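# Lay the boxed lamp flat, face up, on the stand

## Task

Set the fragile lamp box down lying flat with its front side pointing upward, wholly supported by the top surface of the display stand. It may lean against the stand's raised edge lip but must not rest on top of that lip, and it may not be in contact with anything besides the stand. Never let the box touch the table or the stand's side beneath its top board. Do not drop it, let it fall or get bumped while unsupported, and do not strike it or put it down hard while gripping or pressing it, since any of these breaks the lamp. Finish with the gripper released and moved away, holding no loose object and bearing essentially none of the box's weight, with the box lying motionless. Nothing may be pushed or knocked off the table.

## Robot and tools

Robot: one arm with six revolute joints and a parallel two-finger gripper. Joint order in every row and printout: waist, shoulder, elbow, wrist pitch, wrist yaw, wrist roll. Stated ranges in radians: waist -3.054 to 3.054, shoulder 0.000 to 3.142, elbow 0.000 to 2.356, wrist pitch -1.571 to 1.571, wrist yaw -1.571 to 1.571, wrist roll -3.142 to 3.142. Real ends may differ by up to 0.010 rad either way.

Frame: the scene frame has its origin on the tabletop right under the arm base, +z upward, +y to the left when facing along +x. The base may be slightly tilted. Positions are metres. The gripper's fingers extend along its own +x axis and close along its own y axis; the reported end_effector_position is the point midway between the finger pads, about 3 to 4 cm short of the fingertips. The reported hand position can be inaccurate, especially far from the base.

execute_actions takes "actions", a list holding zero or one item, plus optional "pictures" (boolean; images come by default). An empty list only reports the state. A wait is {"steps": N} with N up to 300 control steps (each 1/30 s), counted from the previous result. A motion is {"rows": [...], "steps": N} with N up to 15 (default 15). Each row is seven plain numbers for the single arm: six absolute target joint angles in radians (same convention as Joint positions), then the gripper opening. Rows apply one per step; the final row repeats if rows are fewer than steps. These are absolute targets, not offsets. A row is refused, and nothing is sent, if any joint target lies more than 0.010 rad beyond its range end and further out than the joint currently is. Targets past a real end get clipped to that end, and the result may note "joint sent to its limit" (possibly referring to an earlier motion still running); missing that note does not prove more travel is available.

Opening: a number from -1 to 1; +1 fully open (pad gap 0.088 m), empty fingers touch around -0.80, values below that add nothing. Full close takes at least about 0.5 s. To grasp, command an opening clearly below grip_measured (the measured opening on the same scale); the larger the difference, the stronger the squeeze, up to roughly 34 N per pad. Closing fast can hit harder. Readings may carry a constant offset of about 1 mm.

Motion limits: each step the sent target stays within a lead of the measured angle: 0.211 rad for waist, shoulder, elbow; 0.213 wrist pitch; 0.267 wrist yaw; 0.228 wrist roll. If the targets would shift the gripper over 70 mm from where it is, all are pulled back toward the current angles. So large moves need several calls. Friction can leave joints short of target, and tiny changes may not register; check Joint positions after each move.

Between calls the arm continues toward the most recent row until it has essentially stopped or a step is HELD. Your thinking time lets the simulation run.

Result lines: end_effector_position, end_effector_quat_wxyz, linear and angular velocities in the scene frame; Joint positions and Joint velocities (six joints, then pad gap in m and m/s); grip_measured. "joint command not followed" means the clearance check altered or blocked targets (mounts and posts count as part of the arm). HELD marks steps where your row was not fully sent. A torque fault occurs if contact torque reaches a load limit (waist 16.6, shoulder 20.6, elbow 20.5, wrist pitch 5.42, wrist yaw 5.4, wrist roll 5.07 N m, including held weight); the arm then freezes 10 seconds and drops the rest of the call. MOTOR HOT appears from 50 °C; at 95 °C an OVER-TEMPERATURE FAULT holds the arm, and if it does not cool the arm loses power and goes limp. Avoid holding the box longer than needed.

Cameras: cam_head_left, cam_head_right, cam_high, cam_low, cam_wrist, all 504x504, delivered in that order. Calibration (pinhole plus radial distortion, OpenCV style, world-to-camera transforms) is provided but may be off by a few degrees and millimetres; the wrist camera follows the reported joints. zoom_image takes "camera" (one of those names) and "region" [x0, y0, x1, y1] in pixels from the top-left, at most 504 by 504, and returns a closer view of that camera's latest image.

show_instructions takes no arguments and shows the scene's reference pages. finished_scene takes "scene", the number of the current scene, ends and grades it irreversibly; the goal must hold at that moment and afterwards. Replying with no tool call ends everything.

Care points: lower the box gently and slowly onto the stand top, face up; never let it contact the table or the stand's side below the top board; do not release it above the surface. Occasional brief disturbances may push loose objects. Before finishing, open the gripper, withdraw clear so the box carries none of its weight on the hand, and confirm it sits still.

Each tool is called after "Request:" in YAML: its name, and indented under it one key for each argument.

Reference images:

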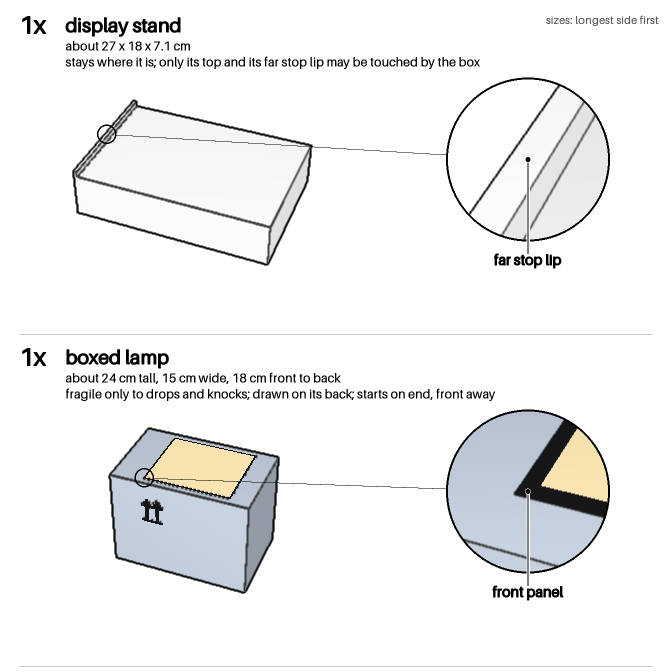

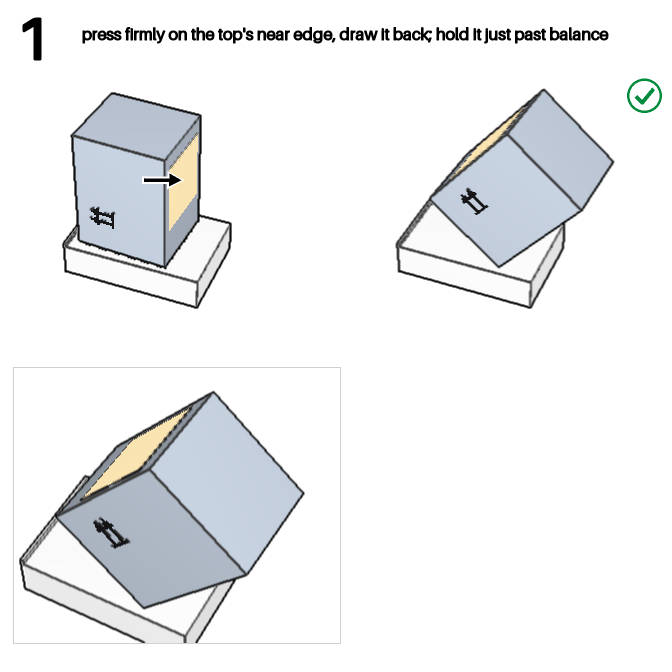

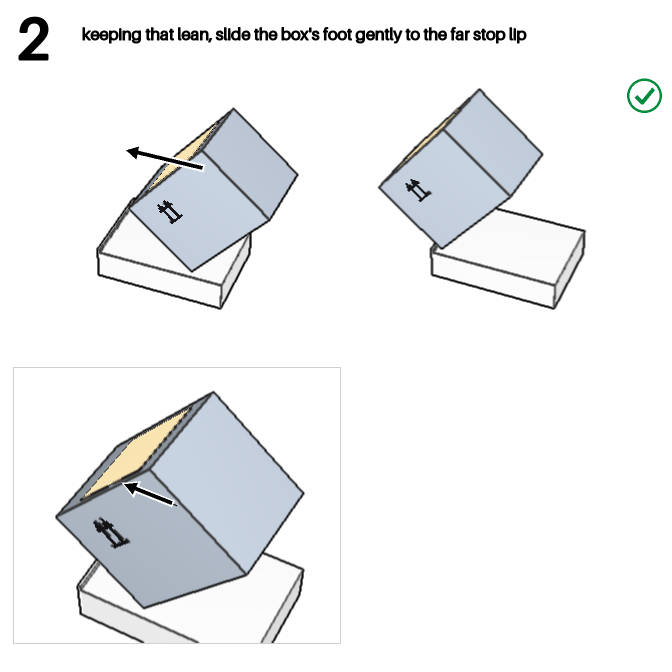

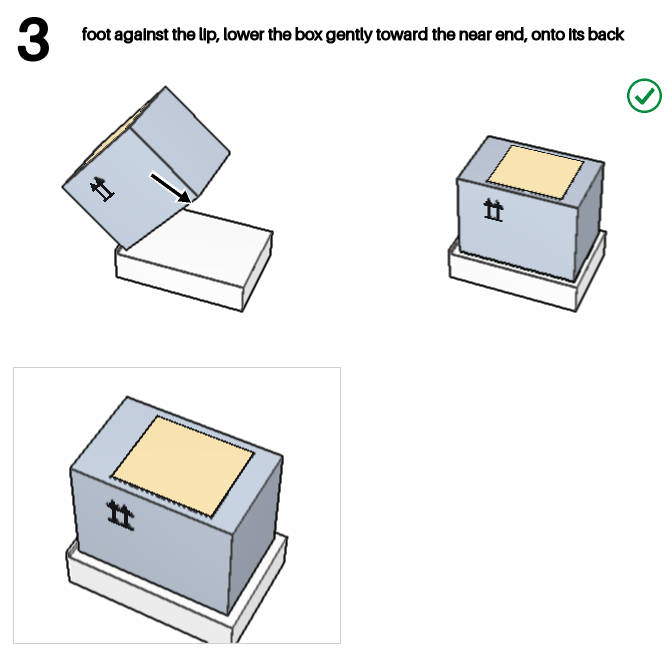

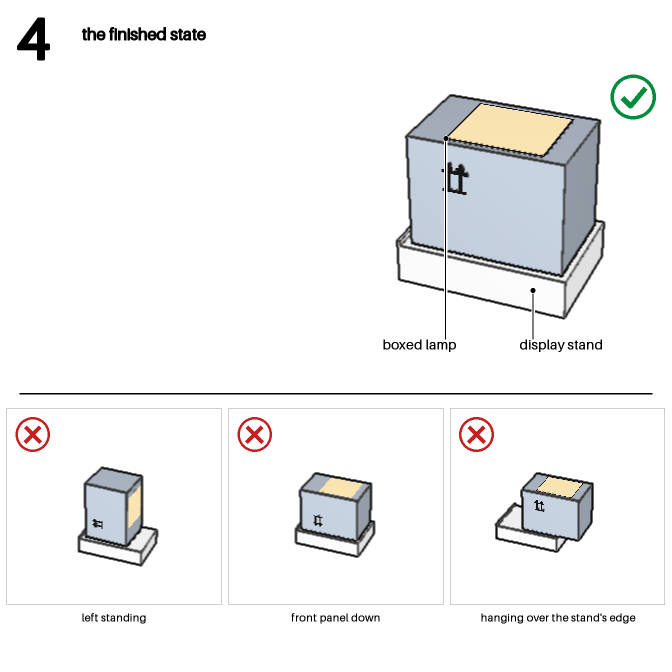

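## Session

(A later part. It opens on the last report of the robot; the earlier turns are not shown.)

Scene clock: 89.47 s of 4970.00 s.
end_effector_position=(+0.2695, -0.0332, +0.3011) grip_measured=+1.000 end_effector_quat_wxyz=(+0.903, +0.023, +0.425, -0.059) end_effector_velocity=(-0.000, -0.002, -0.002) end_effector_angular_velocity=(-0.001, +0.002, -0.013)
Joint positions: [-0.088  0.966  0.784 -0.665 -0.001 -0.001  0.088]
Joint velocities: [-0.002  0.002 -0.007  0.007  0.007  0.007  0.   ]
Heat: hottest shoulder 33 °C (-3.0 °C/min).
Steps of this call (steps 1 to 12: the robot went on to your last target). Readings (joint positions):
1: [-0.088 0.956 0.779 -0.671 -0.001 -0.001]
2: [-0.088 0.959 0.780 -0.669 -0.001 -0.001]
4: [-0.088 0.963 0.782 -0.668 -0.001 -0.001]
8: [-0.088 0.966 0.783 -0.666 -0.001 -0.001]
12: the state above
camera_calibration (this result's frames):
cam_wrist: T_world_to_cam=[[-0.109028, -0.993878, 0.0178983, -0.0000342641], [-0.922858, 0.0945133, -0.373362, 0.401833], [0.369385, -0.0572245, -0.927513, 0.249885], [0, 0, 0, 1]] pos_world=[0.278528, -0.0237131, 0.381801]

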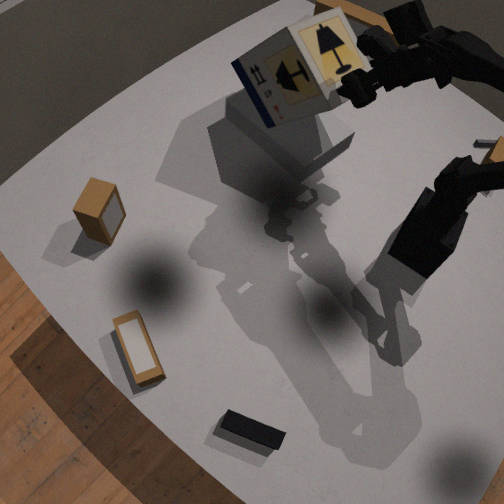

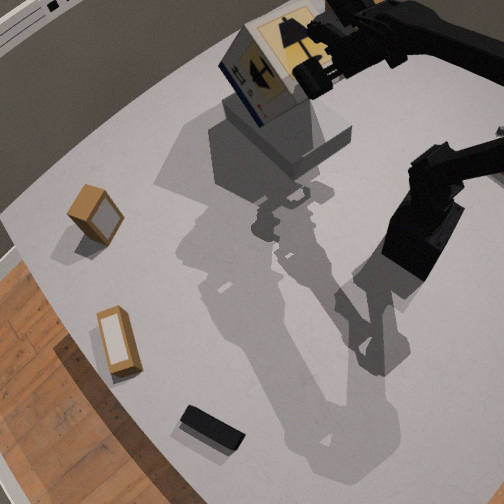

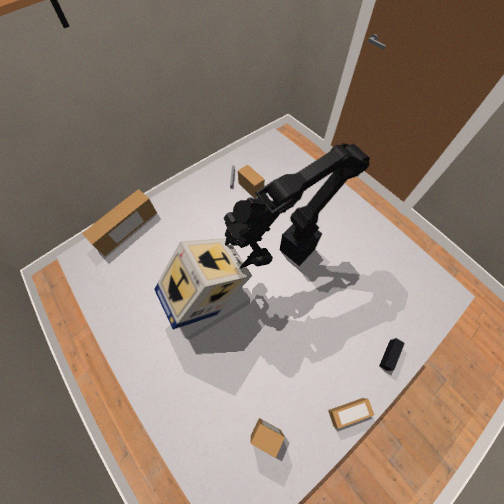

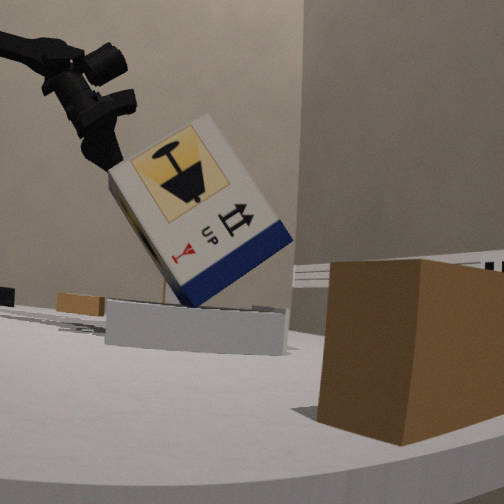

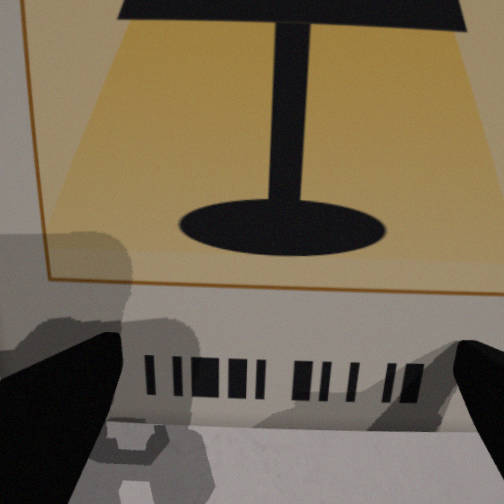

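Request:
execute_actions:
  actions:
    - {"rows": [[-0.092,0.987,0.788,-0.662,0,0,1],[-0.092,0.995,0.792,-0.658,0,0,1],[-0.093,1.005,0.796,-0.653,0,0,1],[-0.093,1.015,0.801,-0.648,0,0,1],[-0.093,1.025,0.805,-0.643,0,0,1],[-0.093,1.035,0.810,-0.638,0,0,1],[-0.093,1.045,0.814,-0.633,0,0,1],[-0.094,1.054,0.819,-0.628,0,0,1],[-0.094,1.064,0.824,-0.623,0,0,1],[-0.094,1.073,0.828,-0.619,0,0,1],[-0.094,1.082,0.833,-0.615,0,0,1],[-0.094,1.090,0.837,-0.611,0,0,1],[-0.094,1.099,0.842,-0.607,0,0,1],[-0.095,1.107,0.847,-0.603,0,0,1],[-0.095,1.116,0.852,-0.599,0,0,1]], "steps": 15}
  pictures: false

Request:
execute_actions:
  actions:
    - {"rows": [[-0.095,1.125,0.857,-0.596,0,0,1],[-0.095,1.133,0.861,-0.592,0,0,1],[-0.095,1.142,0.866,-0.588,0,0,1],[-0.095,1.150,0.871,-0.585,0,0,1],[-0.096,1.159,0.876,-0.581,0,0,1],[-0.096,1.168,0.882,-0.578,0,0,1],[-0.096,1.177,0.887,-0.574,0,0,1],[-0.096,1.186,0.893,-0.571,0,0,1],[-0.096,1.195,0.898,-0.568,0,0,1],[-0.096,1.204,0.904,-0.565,0,0,1],[-0.097,1.213,0.910,-0.561,0,0,1],[-0.097,1.222,0.915,-0.558,0,0,1],[-0.097,1.231,0.921,-0.555,0,0,1],[-0.097,1.238,0.926,-0.553,0,0,1],[-0.097,1.243,0.929,-0.551,0,0,1]], "steps": 15}
  pictures: false

Request:
execute_actions:
  actions:
    - {"steps": 12}

Scene clock: 91.67 s of 4970.00 s.
end_effector_position=(+0.2934, -0.0369, +0.3001) grip_measured=+1.000 end_effector_quat_wxyz=(+0.902, +0.024, +0.427, -0.060) end_effector_velocity=(+0.062, -0.011, +0.001) end_effector_angular_velocity=(-0.010, -0.011, +0.010)
Joint positions: [-0.09   1.075  0.835 -0.612 -0.001 -0.001  0.088]
Joint velocities: [-0.012  0.261  0.134  0.139 -0.007 -0.022  0.   ]
Heat: hottest shoulder 33 °C (-3.0 °C/min).
Steps of this call (steps 1 to 30: the robot went on to your last target; steps 31 to 51: nothing new was sent; steps 52 to 66: all 15 steps of this action). Readings (joint positions):
52: [-0.088 0.967 0.784 -0.665 -0.001 -0.001]
53: [-0.088 0.969 0.785 -0.664 -0.001 -0.001]
55: [-0.088 0.979 0.790 -0.658 -0.001 -0.001]
59: [-0.089 1.012 0.805 -0.642 -0.001 -0.001]
66: the state above

Scene clock: 92.17 s of 4970.00 s.
end_effector_position=(+0.3235, -0.0417, +0.3002) grip_measured=+1.000 end_effector_quat_wxyz=(+0.902, +0.024, +0.427, -0.061) end_effector_velocity=(+0.059, -0.008, -0.004) end_effector_angular_velocity=(-0.000, -0.007, +0.008)
Joint positions: [-0.093  1.204  0.911 -0.56  -0.001 -0.002  0.088]
Joint velocities: [-0.002  0.242  0.139  0.11  -0.007 -0.007  0.   ]
Heat: hottest shoulder 33 °C (-3.0 °C/min).
Steps of this call (steps 1 to 15: all 15 steps of this action). Readings (joint positions):
1: [-0.090 1.083 0.840 -0.608 -0.001 -0.001]
2: [-0.091 1.092 0.844 -0.604 -0.001 -0.001]
4: [-0.091 1.109 0.854 -0.597 -0.001 -0.002]
8: [-0.092 1.143 0.874 -0.583 -0.000 -0.002]
15: the state above

Scene clock: 92.57 s of 4970.00 s.
end_effector_position=(+0.3283, -0.0426, +0.2996) grip_measured=+1.000 end_effector_quat_wxyz=(+0.901, +0.024, +0.428, -0.061) end_effector_velocity=(-0.001, +0.003, +0.001) end_effector_angular_velocity=(+0.022, -0.000, +0.006)
Joint positions: [-0.093  1.225  0.924 -0.553 -0.    -0.002  0.088]
Joint velocities: [-0.002 -0.002  0.002 -0.007 -0.022  0.007  0.   ]
Heat: hottest shoulder 33 °C (-3.0 °C/min).
Steps of this call (steps 1 to 12: the robot went on to your last target). Readings (joint positions):
1: [-0.093 1.210 0.915 -0.557 -0.001 -0.002]
2: [-0.093 1.216 0.918 -0.555 -0.000 -0.002]
4: [-0.093 1.221 0.920 -0.555 -0.000 -0.002]
8: [-0.093 1.224 0.923 -0.553 -0.000 -0.002]
12: the state above
camera_calibration (this result's frames):
cam_wrist: T_world_to_cam=[[-0.113921, -0.993313, 0.0187277, -0.00154539], [-0.924782, 0.0991355, -0.367357, 0.455421], [0.363044, -0.0591688, -0.929891, 0.22892], [0, 0, 0, 1]] pos_world=[0.33788, -0.0331385, 0.380202]

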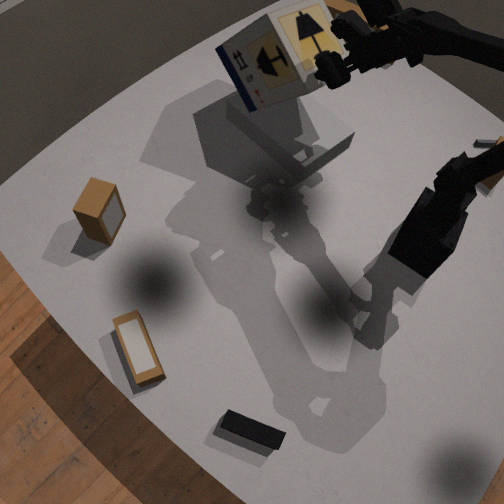

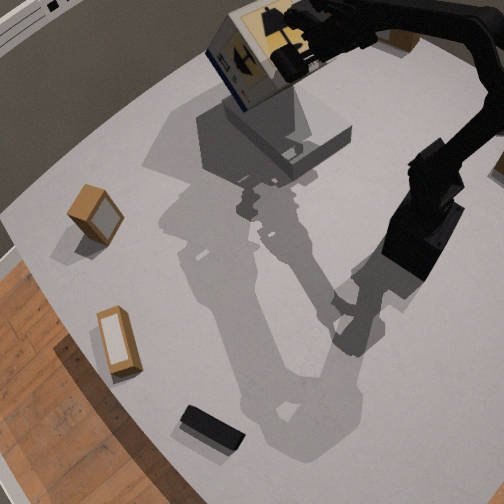

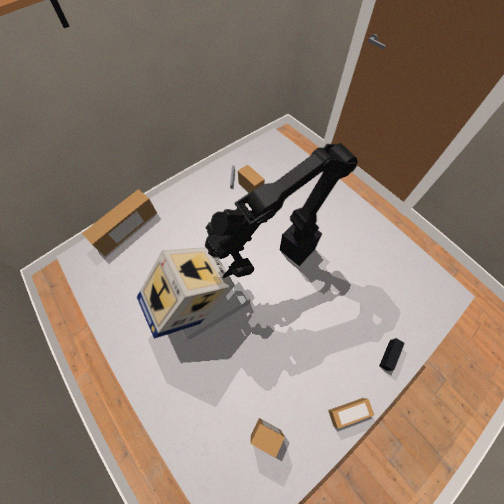

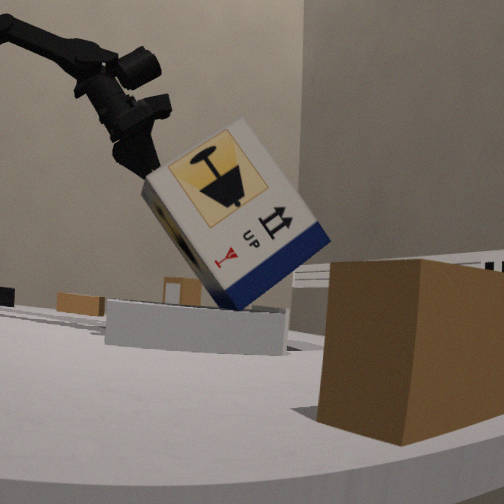

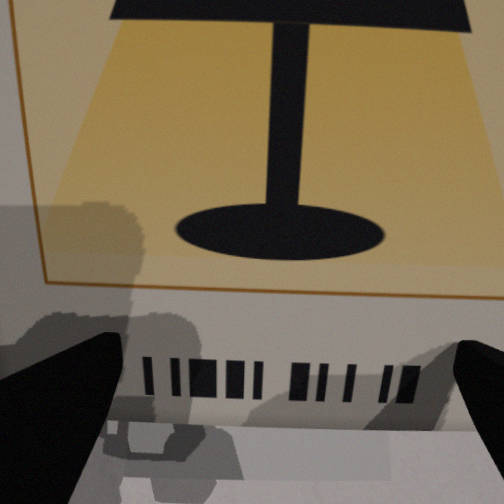

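Request:
zoom_image:
  camera: "cam_low"
  region: [200, 260, 310, 340]

Request:
zoom_image:
  camera: "cam_head_right"
  region: [200, 60, 370, 190]

Region (200, 260, 310, 340) of cam_low's 504x504 image, scaled by 4.582, with more detail than that image has; it fills the top 367 rows of this view, and the rest is white.

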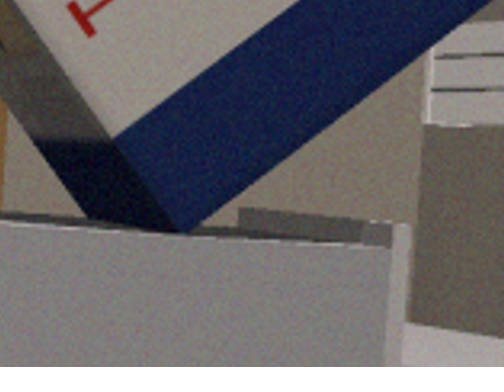

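Region (200, 60, 370, 190) of cam_head_right's 504x504 image, scaled by 2.965, with more detail than that image has; it fills the top 385 rows of this view, and the rest is white.

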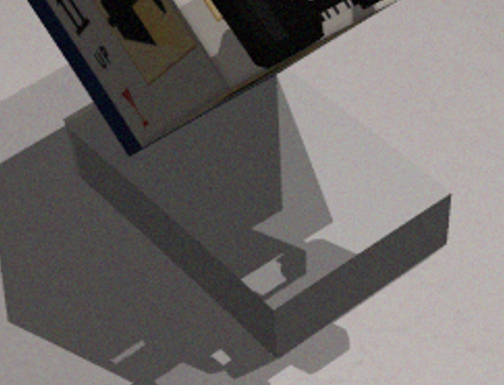

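Request:
execute_actions:
  actions:
    - {"rows": [[-0.095,1.246,0.931,-0.550,0,0,1],[-0.093,1.251,0.935,-0.549,0,0,1],[-0.091,1.257,0.940,-0.547,0,0,1],[-0.090,1.263,0.944,-0.545,0,0,1],[-0.089,1.268,0.949,-0.544,0,0,1],[-0.089,1.274,0.953,-0.542,0,0,1],[-0.088,1.280,0.958,-0.540,0,0,1],[-0.088,1.285,0.962,-0.539,0,0,1],[-0.088,1.291,0.967,-0.537,0,0,1],[-0.087,1.297,0.971,-0.535,0,0,1],[-0.087,1.302,0.976,-0.534,0,0,1],[-0.087,1.308,0.980,-0.532,0,0,1],[-0.086,1.314,0.985,-0.530,0,0,1],[-0.086,1.319,0.989,-0.529,0,0,1],[-0.086,1.325,0.994,-0.527,0,0,1]], "steps": 15}
  pictures: false

Request:
execute_actions:
  actions:
    - {"rows": [[-0.086,1.331,0.998,-0.526,0,0,1],[-0.085,1.336,1.003,-0.525,0,0,1],[-0.085,1.342,1.007,-0.524,0,0,1],[-0.085,1.347,1.011,-0.523,0,0,1],[-0.085,1.353,1.016,-0.522,0,0,1],[-0.084,1.358,1.020,-0.521,0,0,1],[-0.084,1.364,1.024,-0.520,0,0,1],[-0.084,1.369,1.029,-0.519,0,0,1],[-0.084,1.375,1.033,-0.518,0,0,1],[-0.083,1.380,1.037,-0.517,0,0,1],[-0.083,1.386,1.042,-0.516,0,0,1],[-0.083,1.391,1.046,-0.515,0,0,1],[-0.083,1.397,1.050,-0.514,0,0,1],[-0.083,1.402,1.054,-0.513,0,0,1],[-0.083,1.405,1.057,-0.512,0,0,1]], "steps": 15}
  pictures: false

Request:
execute_actions:
  actions:
    - {"steps": 12}

Request:
zoom_image:
  camera: "cam_low"
  region: [200, 260, 310, 340]

Scene clock: 96.33 s of 4970.00 s.
end_effector_position=(+0.3460, -0.0442, +0.3036) grip_measured=+1.000 end_effector_quat_wxyz=(+0.904, +0.023, +0.423, -0.061) end_effector_velocity=(+0.042, -0.004, -0.004) end_effector_angular_velocity=(+0.013, +0.016, +0.001)
Joint positions: [-0.091  1.288  0.978 -0.532  0.    -0.002  0.088]
Joint velocities: [ 0.002  0.183  0.129  0.037 -0.007  0.007  0.   ]
Heat: hottest shoulder 33 °C (-3.0 °C/min).
Steps of this call (steps 1 to 30: the robot went on to your last target; steps 31 to 90: nothing new was sent; then 0.27 s passed at rest; steps 91 to 105: all 15 steps of this action). Readings (joint positions):
91: [-0.093 1.226 0.925 -0.552 -0.000 -0.002]
92: [-0.093 1.227 0.926 -0.552 -0.000 -0.002]
94: [-0.093 1.232 0.931 -0.550 -0.000 -0.002]
98: [-0.093 1.250 0.948 -0.544 -0.000 -0.002]
105: the state above

Scene clock: 96.83 s of 4970.00 s.
end_effector_position=(+0.3665, -0.0457, +0.3038) grip_measured=+1.000 end_effector_quat_wxyz=(+0.904, +0.023, +0.423, -0.060) end_effector_velocity=(+0.036, -0.000, +0.002) end_effector_angular_velocity=(+0.012, -0.004, +0.022)
Joint positions: [-0.088  1.369  1.043 -0.515  0.001 -0.001  0.088]
Joint velocities: [ 0.002  0.139  0.12   0.022 -0.022 -0.007  0.   ]
Heat: hottest shoulder 33 °C (-3.0 °C/min).
Steps of this call (steps 1 to 15: all 15 steps of this action). Readings (joint positions):
1: [-0.091 1.294 0.982 -0.531 0.001 -0.002]
2: [-0.091 1.300 0.986 -0.529 0.001 -0.001]
4: [-0.090 1.310 0.995 -0.527 0.001 -0.001]
8: [-0.090 1.331 1.013 -0.523 0.001 -0.001]
15: the state above

Scene clock: 97.23 s of 4970.00 s.
end_effector_position=(+0.3699, -0.0460, +0.3037) grip_measured=+1.000 end_effector_quat_wxyz=(+0.904, +0.023, +0.423, -0.060) end_effector_velocity=(-0.002, -0.002, -0.003) end_effector_angular_velocity=(-0.009, +0.013, -0.002)
Joint positions: [-0.087  1.383  1.053 -0.513  0.001 -0.001  0.088]
Joint velocities: [-0.002  0.002 -0.002 -0.007  0.007 -0.007  0.   ]
Heat: hottest shoulder 33 °C (-3.0 °C/min).
Steps of this call (steps 1 to 12: the robot went on to your last target). Readings (joint positions):
1: [-0.087 1.374 1.046 -0.514 0.001 -0.001]
2: [-0.087 1.377 1.048 -0.513 0.001 -0.001]
4: [-0.087 1.380 1.051 -0.513 0.001 -0.001]
8: [-0.087 1.382 1.052 -0.513 0.001 -0.001]
12: the state above
camera_calibration (this result's frames):
cam_wrist: T_world_to_cam=[[-0.10987, -0.993771, 0.0186476, -0.00180964], [-0.920968, 0.0947291, -0.377947, 0.497303], [0.373827, -0.058699, -0.925639, 0.212166], [0, 0, 0, 1]] pos_world=[0.378488, -0.0364535, 0.384377]

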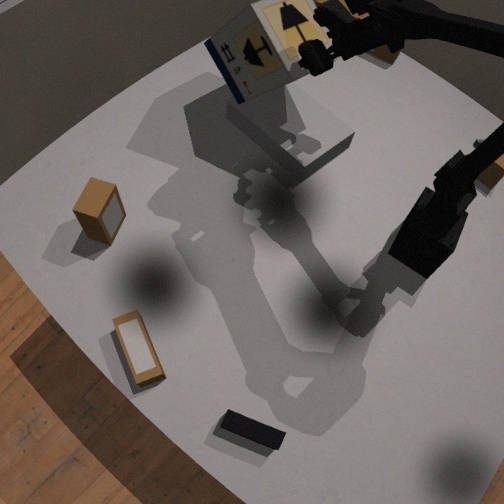

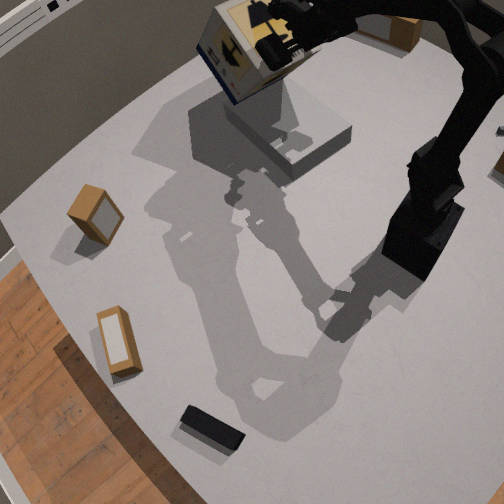

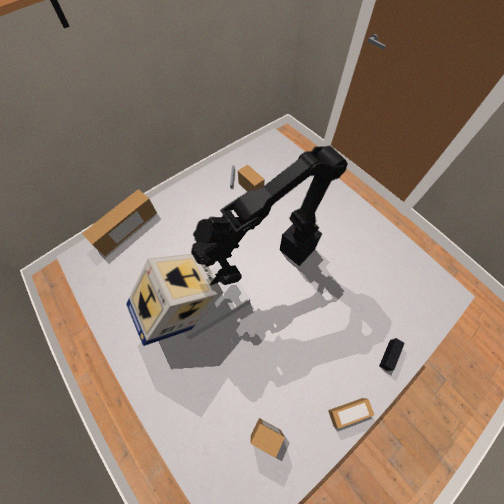

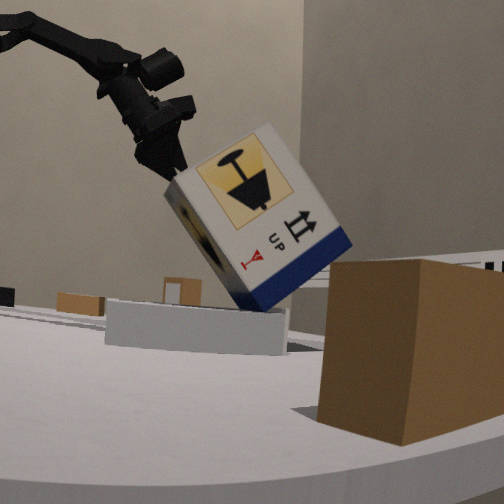

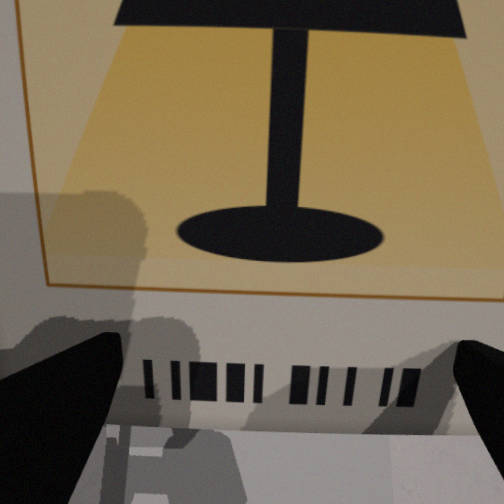

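Region (200, 260, 310, 340) of cam_low's 504x504 image, scaled by 4.582, with more detail than that image has; it fills the top 367 rows of this view, and the rest is white.

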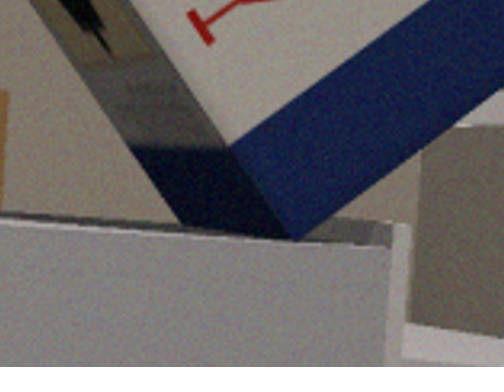

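Request:
execute_actions:
  actions:
    - {"rows": [[-0.083,1.407,1.058,-0.511,0,0,1],[-0.083,1.409,1.059,-0.510,0,0,1],[-0.083,1.411,1.061,-0.509,0,0,1],[-0.083,1.413,1.062,-0.509,0,0,1],[-0.083,1.415,1.063,-0.508,0,0,1],[-0.083,1.417,1.064,-0.507,0,0,1],[-0.083,1.419,1.065,-0.506,0,0,1],[-0.083,1.421,1.067,-0.505,0,0,1],[-0.083,1.423,1.068,-0.504,0,0,1],[-0.083,1.425,1.069,-0.504,0,0,1],[-0.083,1.427,1.070,-0.503,0,0,1],[-0.083,1.429,1.071,-0.502,0,0,1],[-0.083,1.431,1.072,-0.501,0,0,1],[-0.083,1.433,1.074,-0.500,0,0,1],[-0.083,1.435,1.075,-0.500,0,0,1]], "steps": 15}
  pictures: false

Request:
execute_actions:
  actions:
    - {"rows": [[-0.083,1.436,1.076,-0.499,0,0,1],[-0.083,1.438,1.076,-0.498,0,0,1],[-0.083,1.439,1.077,-0.498,0,0,1],[-0.083,1.440,1.078,-0.497,0,0,1],[-0.083,1.441,1.079,-0.497,0,0,1],[-0.083,1.443,1.079,-0.496,0,0,1],[-0.083,1.444,1.080,-0.496,0,0,1],[-0.083,1.445,1.081,-0.495,0,0,1],[-0.083,1.446,1.081,-0.495,0,0,1],[-0.083,1.448,1.082,-0.494,0,0,1],[-0.083,1.449,1.083,-0.494,0,0,1],[-0.083,1.450,1.084,-0.493,0,0,1],[-0.083,1.451,1.084,-0.493,0,0,1],[-0.083,1.452,1.085,-0.492,0,0,1],[-0.083,1.453,1.085,-0.492,0,0,1]], "steps": 15}
  pictures: false

Request:
execute_actions:
  actions:
    - {"steps": 10}

Request:
zoom_image:
  camera: "cam_low"
  region: [200, 260, 310, 340]

Scene clock: 103.47 s of 4970.00 s.
end_effector_position=(+0.3760, -0.0467, +0.3028) grip_measured=+1.000 end_effector_quat_wxyz=(+0.904, +0.023, +0.422, -0.060) end_effector_velocity=(+0.010, -0.001, -0.010) end_effector_angular_velocity=(+0.004, +0.027, +0.008)
Joint positions: [-0.087  1.406  1.068 -0.503  0.001 -0.001  0.088]
Joint velocities: [-0.002  0.061  0.027  0.007 -0.007 -0.007  0.   ]
Heat: hottest shoulder 33 °C (-4.0 °C/min).
Steps of this call (steps 1 to 30: the robot went on to your last target; steps 31 to 90: nothing new was sent; then 2.73 s passed at rest; steps 91 to 105: all 15 steps of this action). Readings (joint positions):
91: [-0.087 1.384 1.054 -0.513 0.001 -0.001]
92: [-0.087 1.384 1.054 -0.512 0.001 -0.001]
94: [-0.087 1.386 1.056 -0.511 0.001 -0.001]
98: [-0.087 1.392 1.061 -0.508 0.001 -0.001]
105: the state above

Scene clock: 103.97 s of 4970.00 s.
end_effector_position=(+0.3806, -0.0473, +0.3002) grip_measured=+1.000 end_effector_quat_wxyz=(+0.904, +0.023, +0.424, -0.060) end_effector_velocity=(+0.003, -0.000, -0.001) end_effector_angular_velocity=(+0.002, +0.007, +0.008)
Joint positions: [-0.087  1.427  1.079 -0.495  0.001 -0.001  0.088]
Joint velocities: [-0.002  0.017  0.017 -0.007 -0.007 -0.007  0.   ]
Heat: hottest shoulder 33 °C (-4.0 °C/min).
Steps of this call (steps 1 to 15: all 15 steps of this action). Readings (joint positions):
1: [-0.087 1.408 1.069 -0.502 0.001 -0.001]
2: [-0.087 1.410 1.070 -0.501 0.001 -0.001]
4: [-0.087 1.414 1.071 -0.500 0.001 -0.001]
8: [-0.087 1.420 1.074 -0.499 0.001 -0.001]
15: the state above

Scene clock: 104.30 s of 4970.00 s.
end_effector_position=(+0.3813, -0.0474, +0.3007) grip_measured=+1.000 end_effector_quat_wxyz=(+0.904, +0.023, +0.423, -0.060) end_effector_velocity=(-0.001, +0.000, +0.001) end_effector_angular_velocity=(-0.008, +0.004, +0.019)
Joint positions: [-0.087  1.429  1.081 -0.494  0.001 -0.001  0.088]
Joint velocities: [-0.002 -0.002  0.002 -0.007 -0.007 -0.022  0.   ]
Heat: hottest shoulder 33 °C (-4.0 °C/min).
Steps of this call (steps 1 to 10: the robot went on to your last target). Readings (joint positions):
1: [-0.087 1.428 1.080 -0.495 0.001 -0.001]
2: [-0.087 1.428 1.080 -0.494 0.001 -0.001]
4: [-0.087 1.429 1.081 -0.494 0.001 -0.001]
8: [-0.087 1.429 1.081 -0.494 0.001 -0.001]
10: the state above
camera_calibration (this result's frames):
cam_wrist: T_world_to_cam=[[-0.109738, -0.99378, 0.0189343, -0.00202655], [-0.920852, 0.0944771, -0.378293, 0.50693], [0.374151, -0.0589487, -0.925492, 0.204923], [0, 0, 0, 1]] pos_world=[0.389913, -0.0378273, 0.381461]

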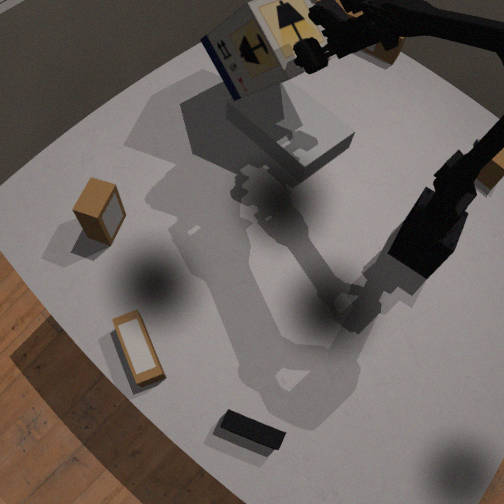

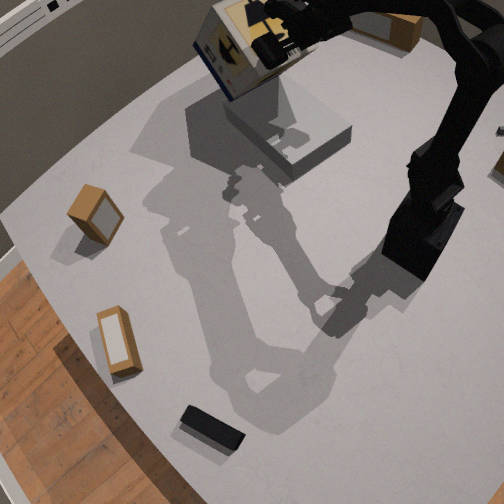

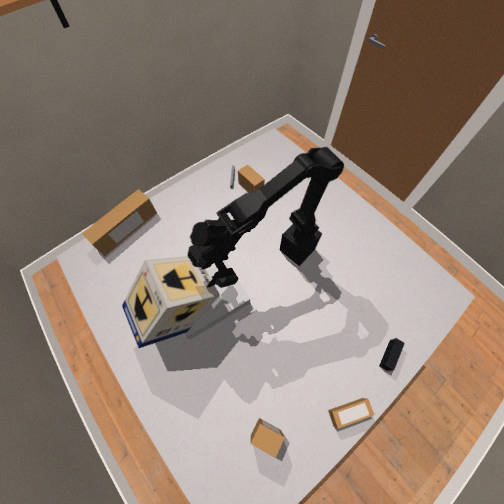

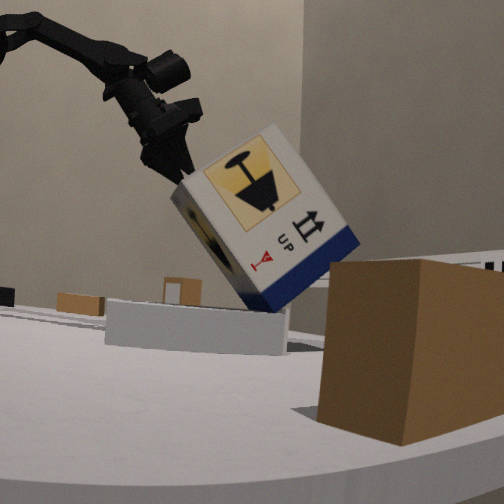

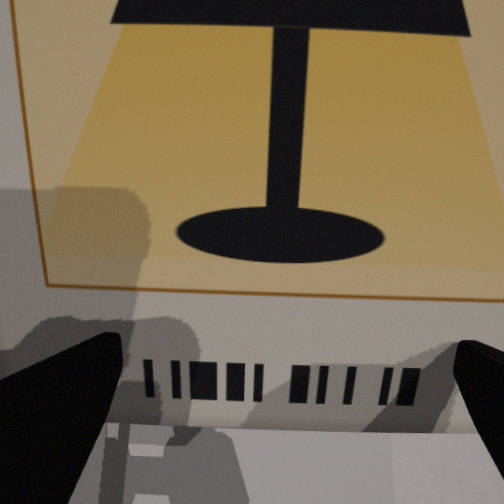

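Region (200, 260, 310, 340) of cam_low's 504x504 image, scaled by 4.582, with more detail than that image has; it fills the top 367 rows of this view, and the rest is white.

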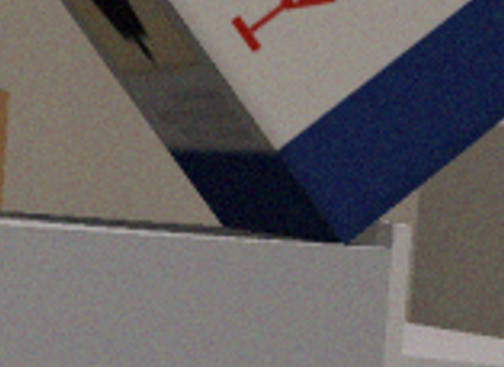

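Request:
execute_actions:
  actions: []

Scene clock: 107.20 s of 4970.00 s.
end_effector_position=(+0.3815, -0.0474, +0.3008) grip_measured=+1.000 end_effector_quat_wxyz=(+0.904, +0.023, +0.423, -0.060) end_effector_velocity=(+0.001, +0.000, +0.001) end_effector_angular_velocity=(-0.000, -0.007, +0.008)
Joint positions: [-0.087  1.429  1.081 -0.494  0.001 -0.001  0.088]
Joint velocities: [-0.002 -0.002 -0.002  0.007 -0.007 -0.007  0.   ]
Heat: hottest shoulder 33 °C (-4.1 °C/min).
Steps of this call (steps 1 to 15: the robot went on to your last target; steps 16 to 87: nothing new was sent). Readings (joint positions):
1: [-0.087 1.429 1.081 -0.494 0.001 -0.001]
2: [-0.087 1.429 1.081 -0.494 0.001 -0.001]
4: [-0.087 1.429 1.081 -0.494 0.001 -0.001]
8: [-0.087 1.429 1.081 -0.494 0.001 -0.001]
87: the state above
The arm was judged still, so your last target was given up. Only a new action makes it travel on or press farther. Fingers that are still opening or closing keep moving.
camera_calibration (this result's frames):
cam_wrist: T_world_to_cam=[[-0.109742, -0.99378, 0.0189407, -0.00203037], [-0.920709, 0.0944559, -0.378646, 0.507157], [0.374502, -0.0589922, -0.925348, 0.204742], [0, 0, 0, 1]] pos_world=[0.390045, -0.0378436, 0.381529]

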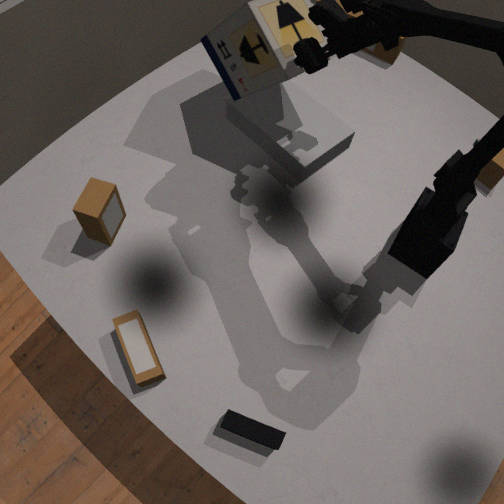

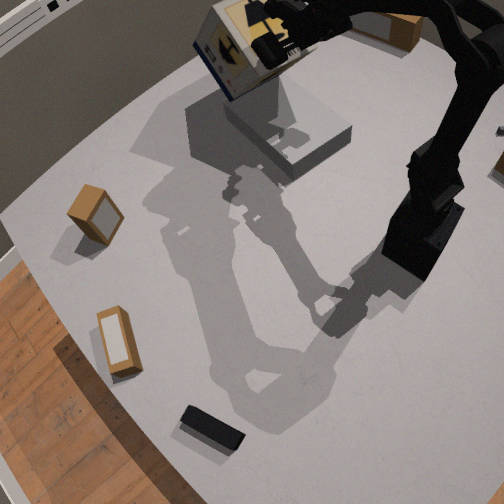

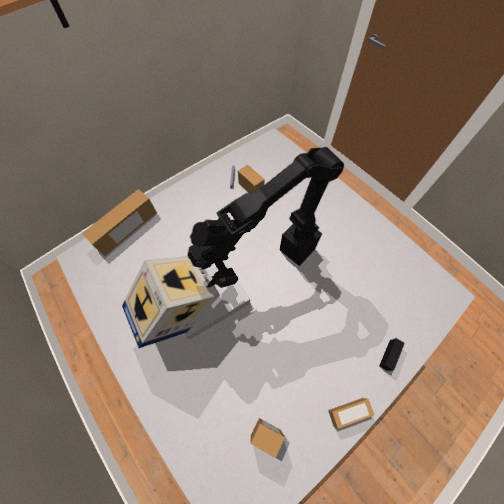

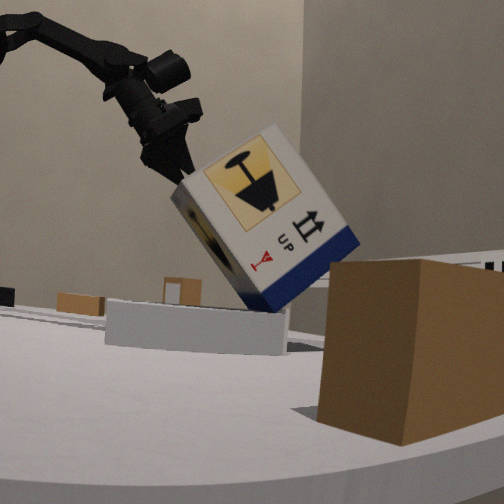

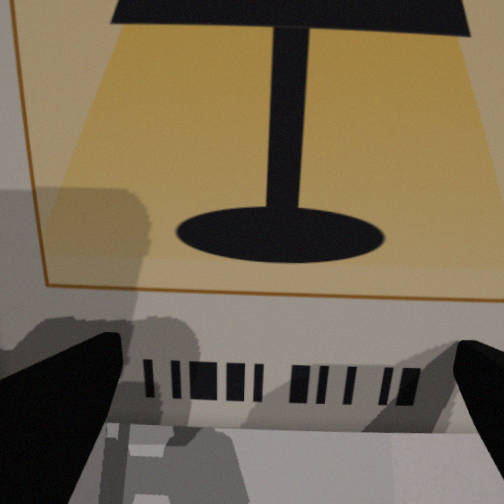

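Request:
zoom_image:
  camera: "cam_low"
  region: [90, 40, 370, 320]

Region (90, 40, 370, 320) of cam_low's 504x504 image, scaled by 1.800, with more detail than that image has.

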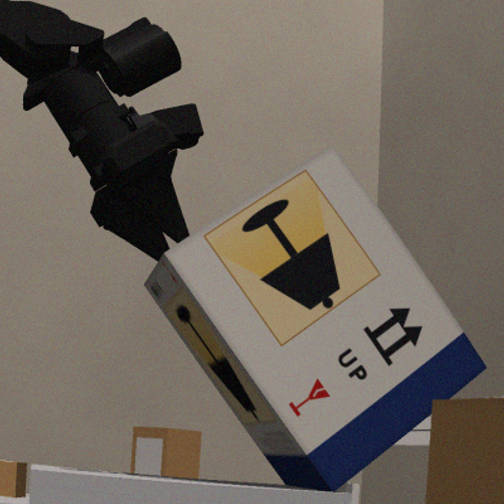

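Request:
execute_actions:
  actions:
    - {"rows": [[-0.083,1.452,1.075,-0.491,0,0,1],[-0.083,1.449,1.064,-0.487,0,0,1],[-0.083,1.445,1.053,-0.480,0,0,1],[-0.083,1.439,1.042,-0.472,0,0,1],[-0.083,1.433,1.031,-0.464,0,0,1],[-0.083,1.428,1.020,-0.456,0,0,1],[-0.083,1.423,1.009,-0.449,0,0,1],[-0.083,1.418,0.998,-0.441,0,0,1],[-0.083,1.413,0.987,-0.434,0,0,1],[-0.083,1.408,0.976,-0.427,0,0,1],[-0.083,1.403,0.965,-0.419,0,0,1],[-0.083,1.398,0.954,-0.412,0,0,1],[-0.083,1.394,0.945,-0.406,0,0,1],[-0.083,1.392,0.939,-0.403,0,0,1],[-0.083,1.390,0.936,-0.400,0,0,1]], "steps": 15}
  pictures: false

Request:
execute_actions:
  actions:
    - {"steps": 12}

Scene clock: 134.80 s of 4970.00 s.
end_effector_position=(+0.3715, -0.0463, +0.2904) grip_measured=+1.000 end_effector_quat_wxyz=(+0.910, +0.022, +0.411, -0.060) end_effector_velocity=(-0.037, +0.002, -0.033) end_effector_angular_velocity=(-0.010, +0.004, -0.002)
Joint positions: [-0.087  1.382  0.984 -0.417  0.001 -0.001  0.088]
Joint velocities: [-0.002 -0.12  -0.232  0.11   0.007 -0.007  0.   ]
Heat: hottest shoulder 33 °C (-2.0 °C/min).
Steps of this call (steps 1 to 90: nothing new was sent; then 24.10 s passed at rest; steps 91 to 105: all 15 steps of this action). Readings (joint positions):
91: [-0.087 1.430 1.082 -0.494 0.001 -0.001]
92: [-0.087 1.430 1.082 -0.493 0.001 -0.001]
94: [-0.087 1.430 1.080 -0.485 0.001 -0.001]
98: [-0.087 1.418 1.053 -0.460 0.001 -0.001]
105: the state above

Scene clock: 135.20 s of 4970.00 s.
end_effector_position=(+0.3690, -0.0460, +0.2879) grip_measured=+1.000 end_effector_quat_wxyz=(+0.910, +0.022, +0.409, -0.060) end_effector_velocity=(-0.001, -0.002, +0.001) end_effector_angular_velocity=(-0.002, -0.007, -0.013)
Joint positions: [-0.087  1.372  0.963 -0.402  0.001 -0.001  0.088]
Joint velocities: [-0.002 -0.007 -0.007  0.007  0.007  0.007  0.   ]
Heat: hottest shoulder 33 °C (-2.0 °C/min).
Steps of this call (steps 1 to 12: the robot went on to your last target). Readings (joint positions):
1: [-0.087 1.379 0.978 -0.414 0.001 -0.001]
2: [-0.087 1.377 0.973 -0.411 0.001 -0.001]
4: [-0.087 1.374 0.968 -0.407 0.001 -0.001]
8: [-0.087 1.373 0.964 -0.403 0.001 -0.001]
12: the state above
camera_calibration (this result's frames):
cam_wrist: T_world_to_cam=[[-0.109784, -0.99376, 0.0196962, -0.00188156], [-0.909039, 0.0923704, -0.406345, 0.494169], [0.40199, -0.0625146, -0.913508, 0.183821], [0, 0, 0, 1]] pos_world=[0.375118, -0.0360249, 0.368762]

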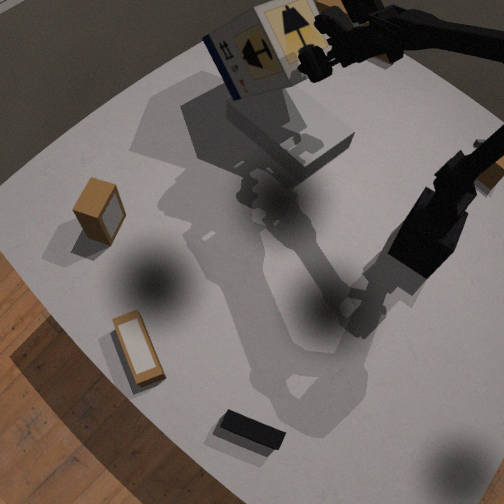

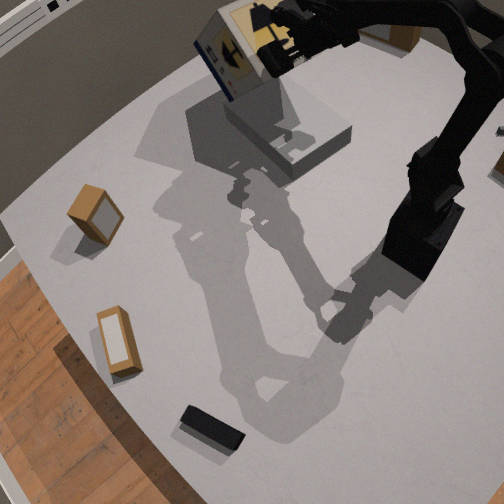

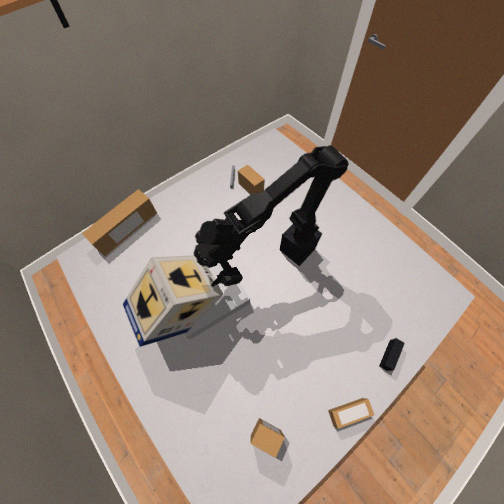

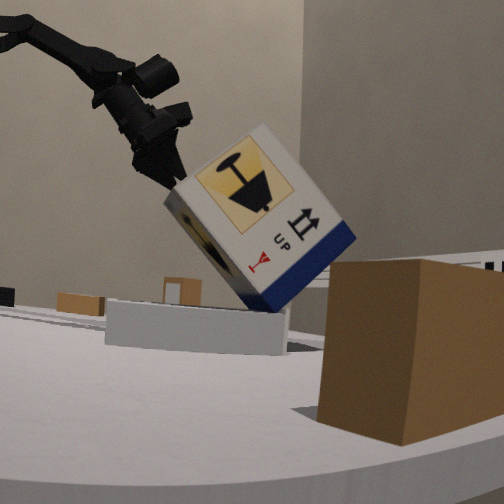

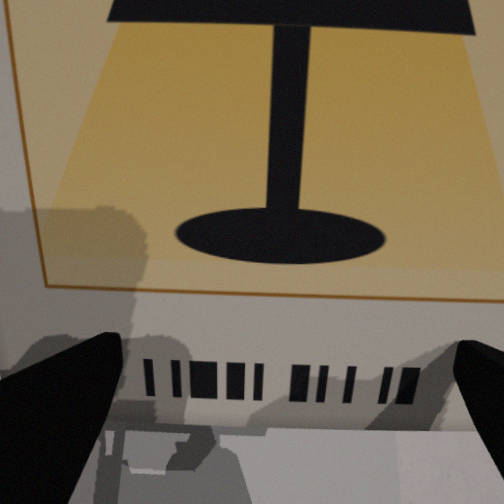

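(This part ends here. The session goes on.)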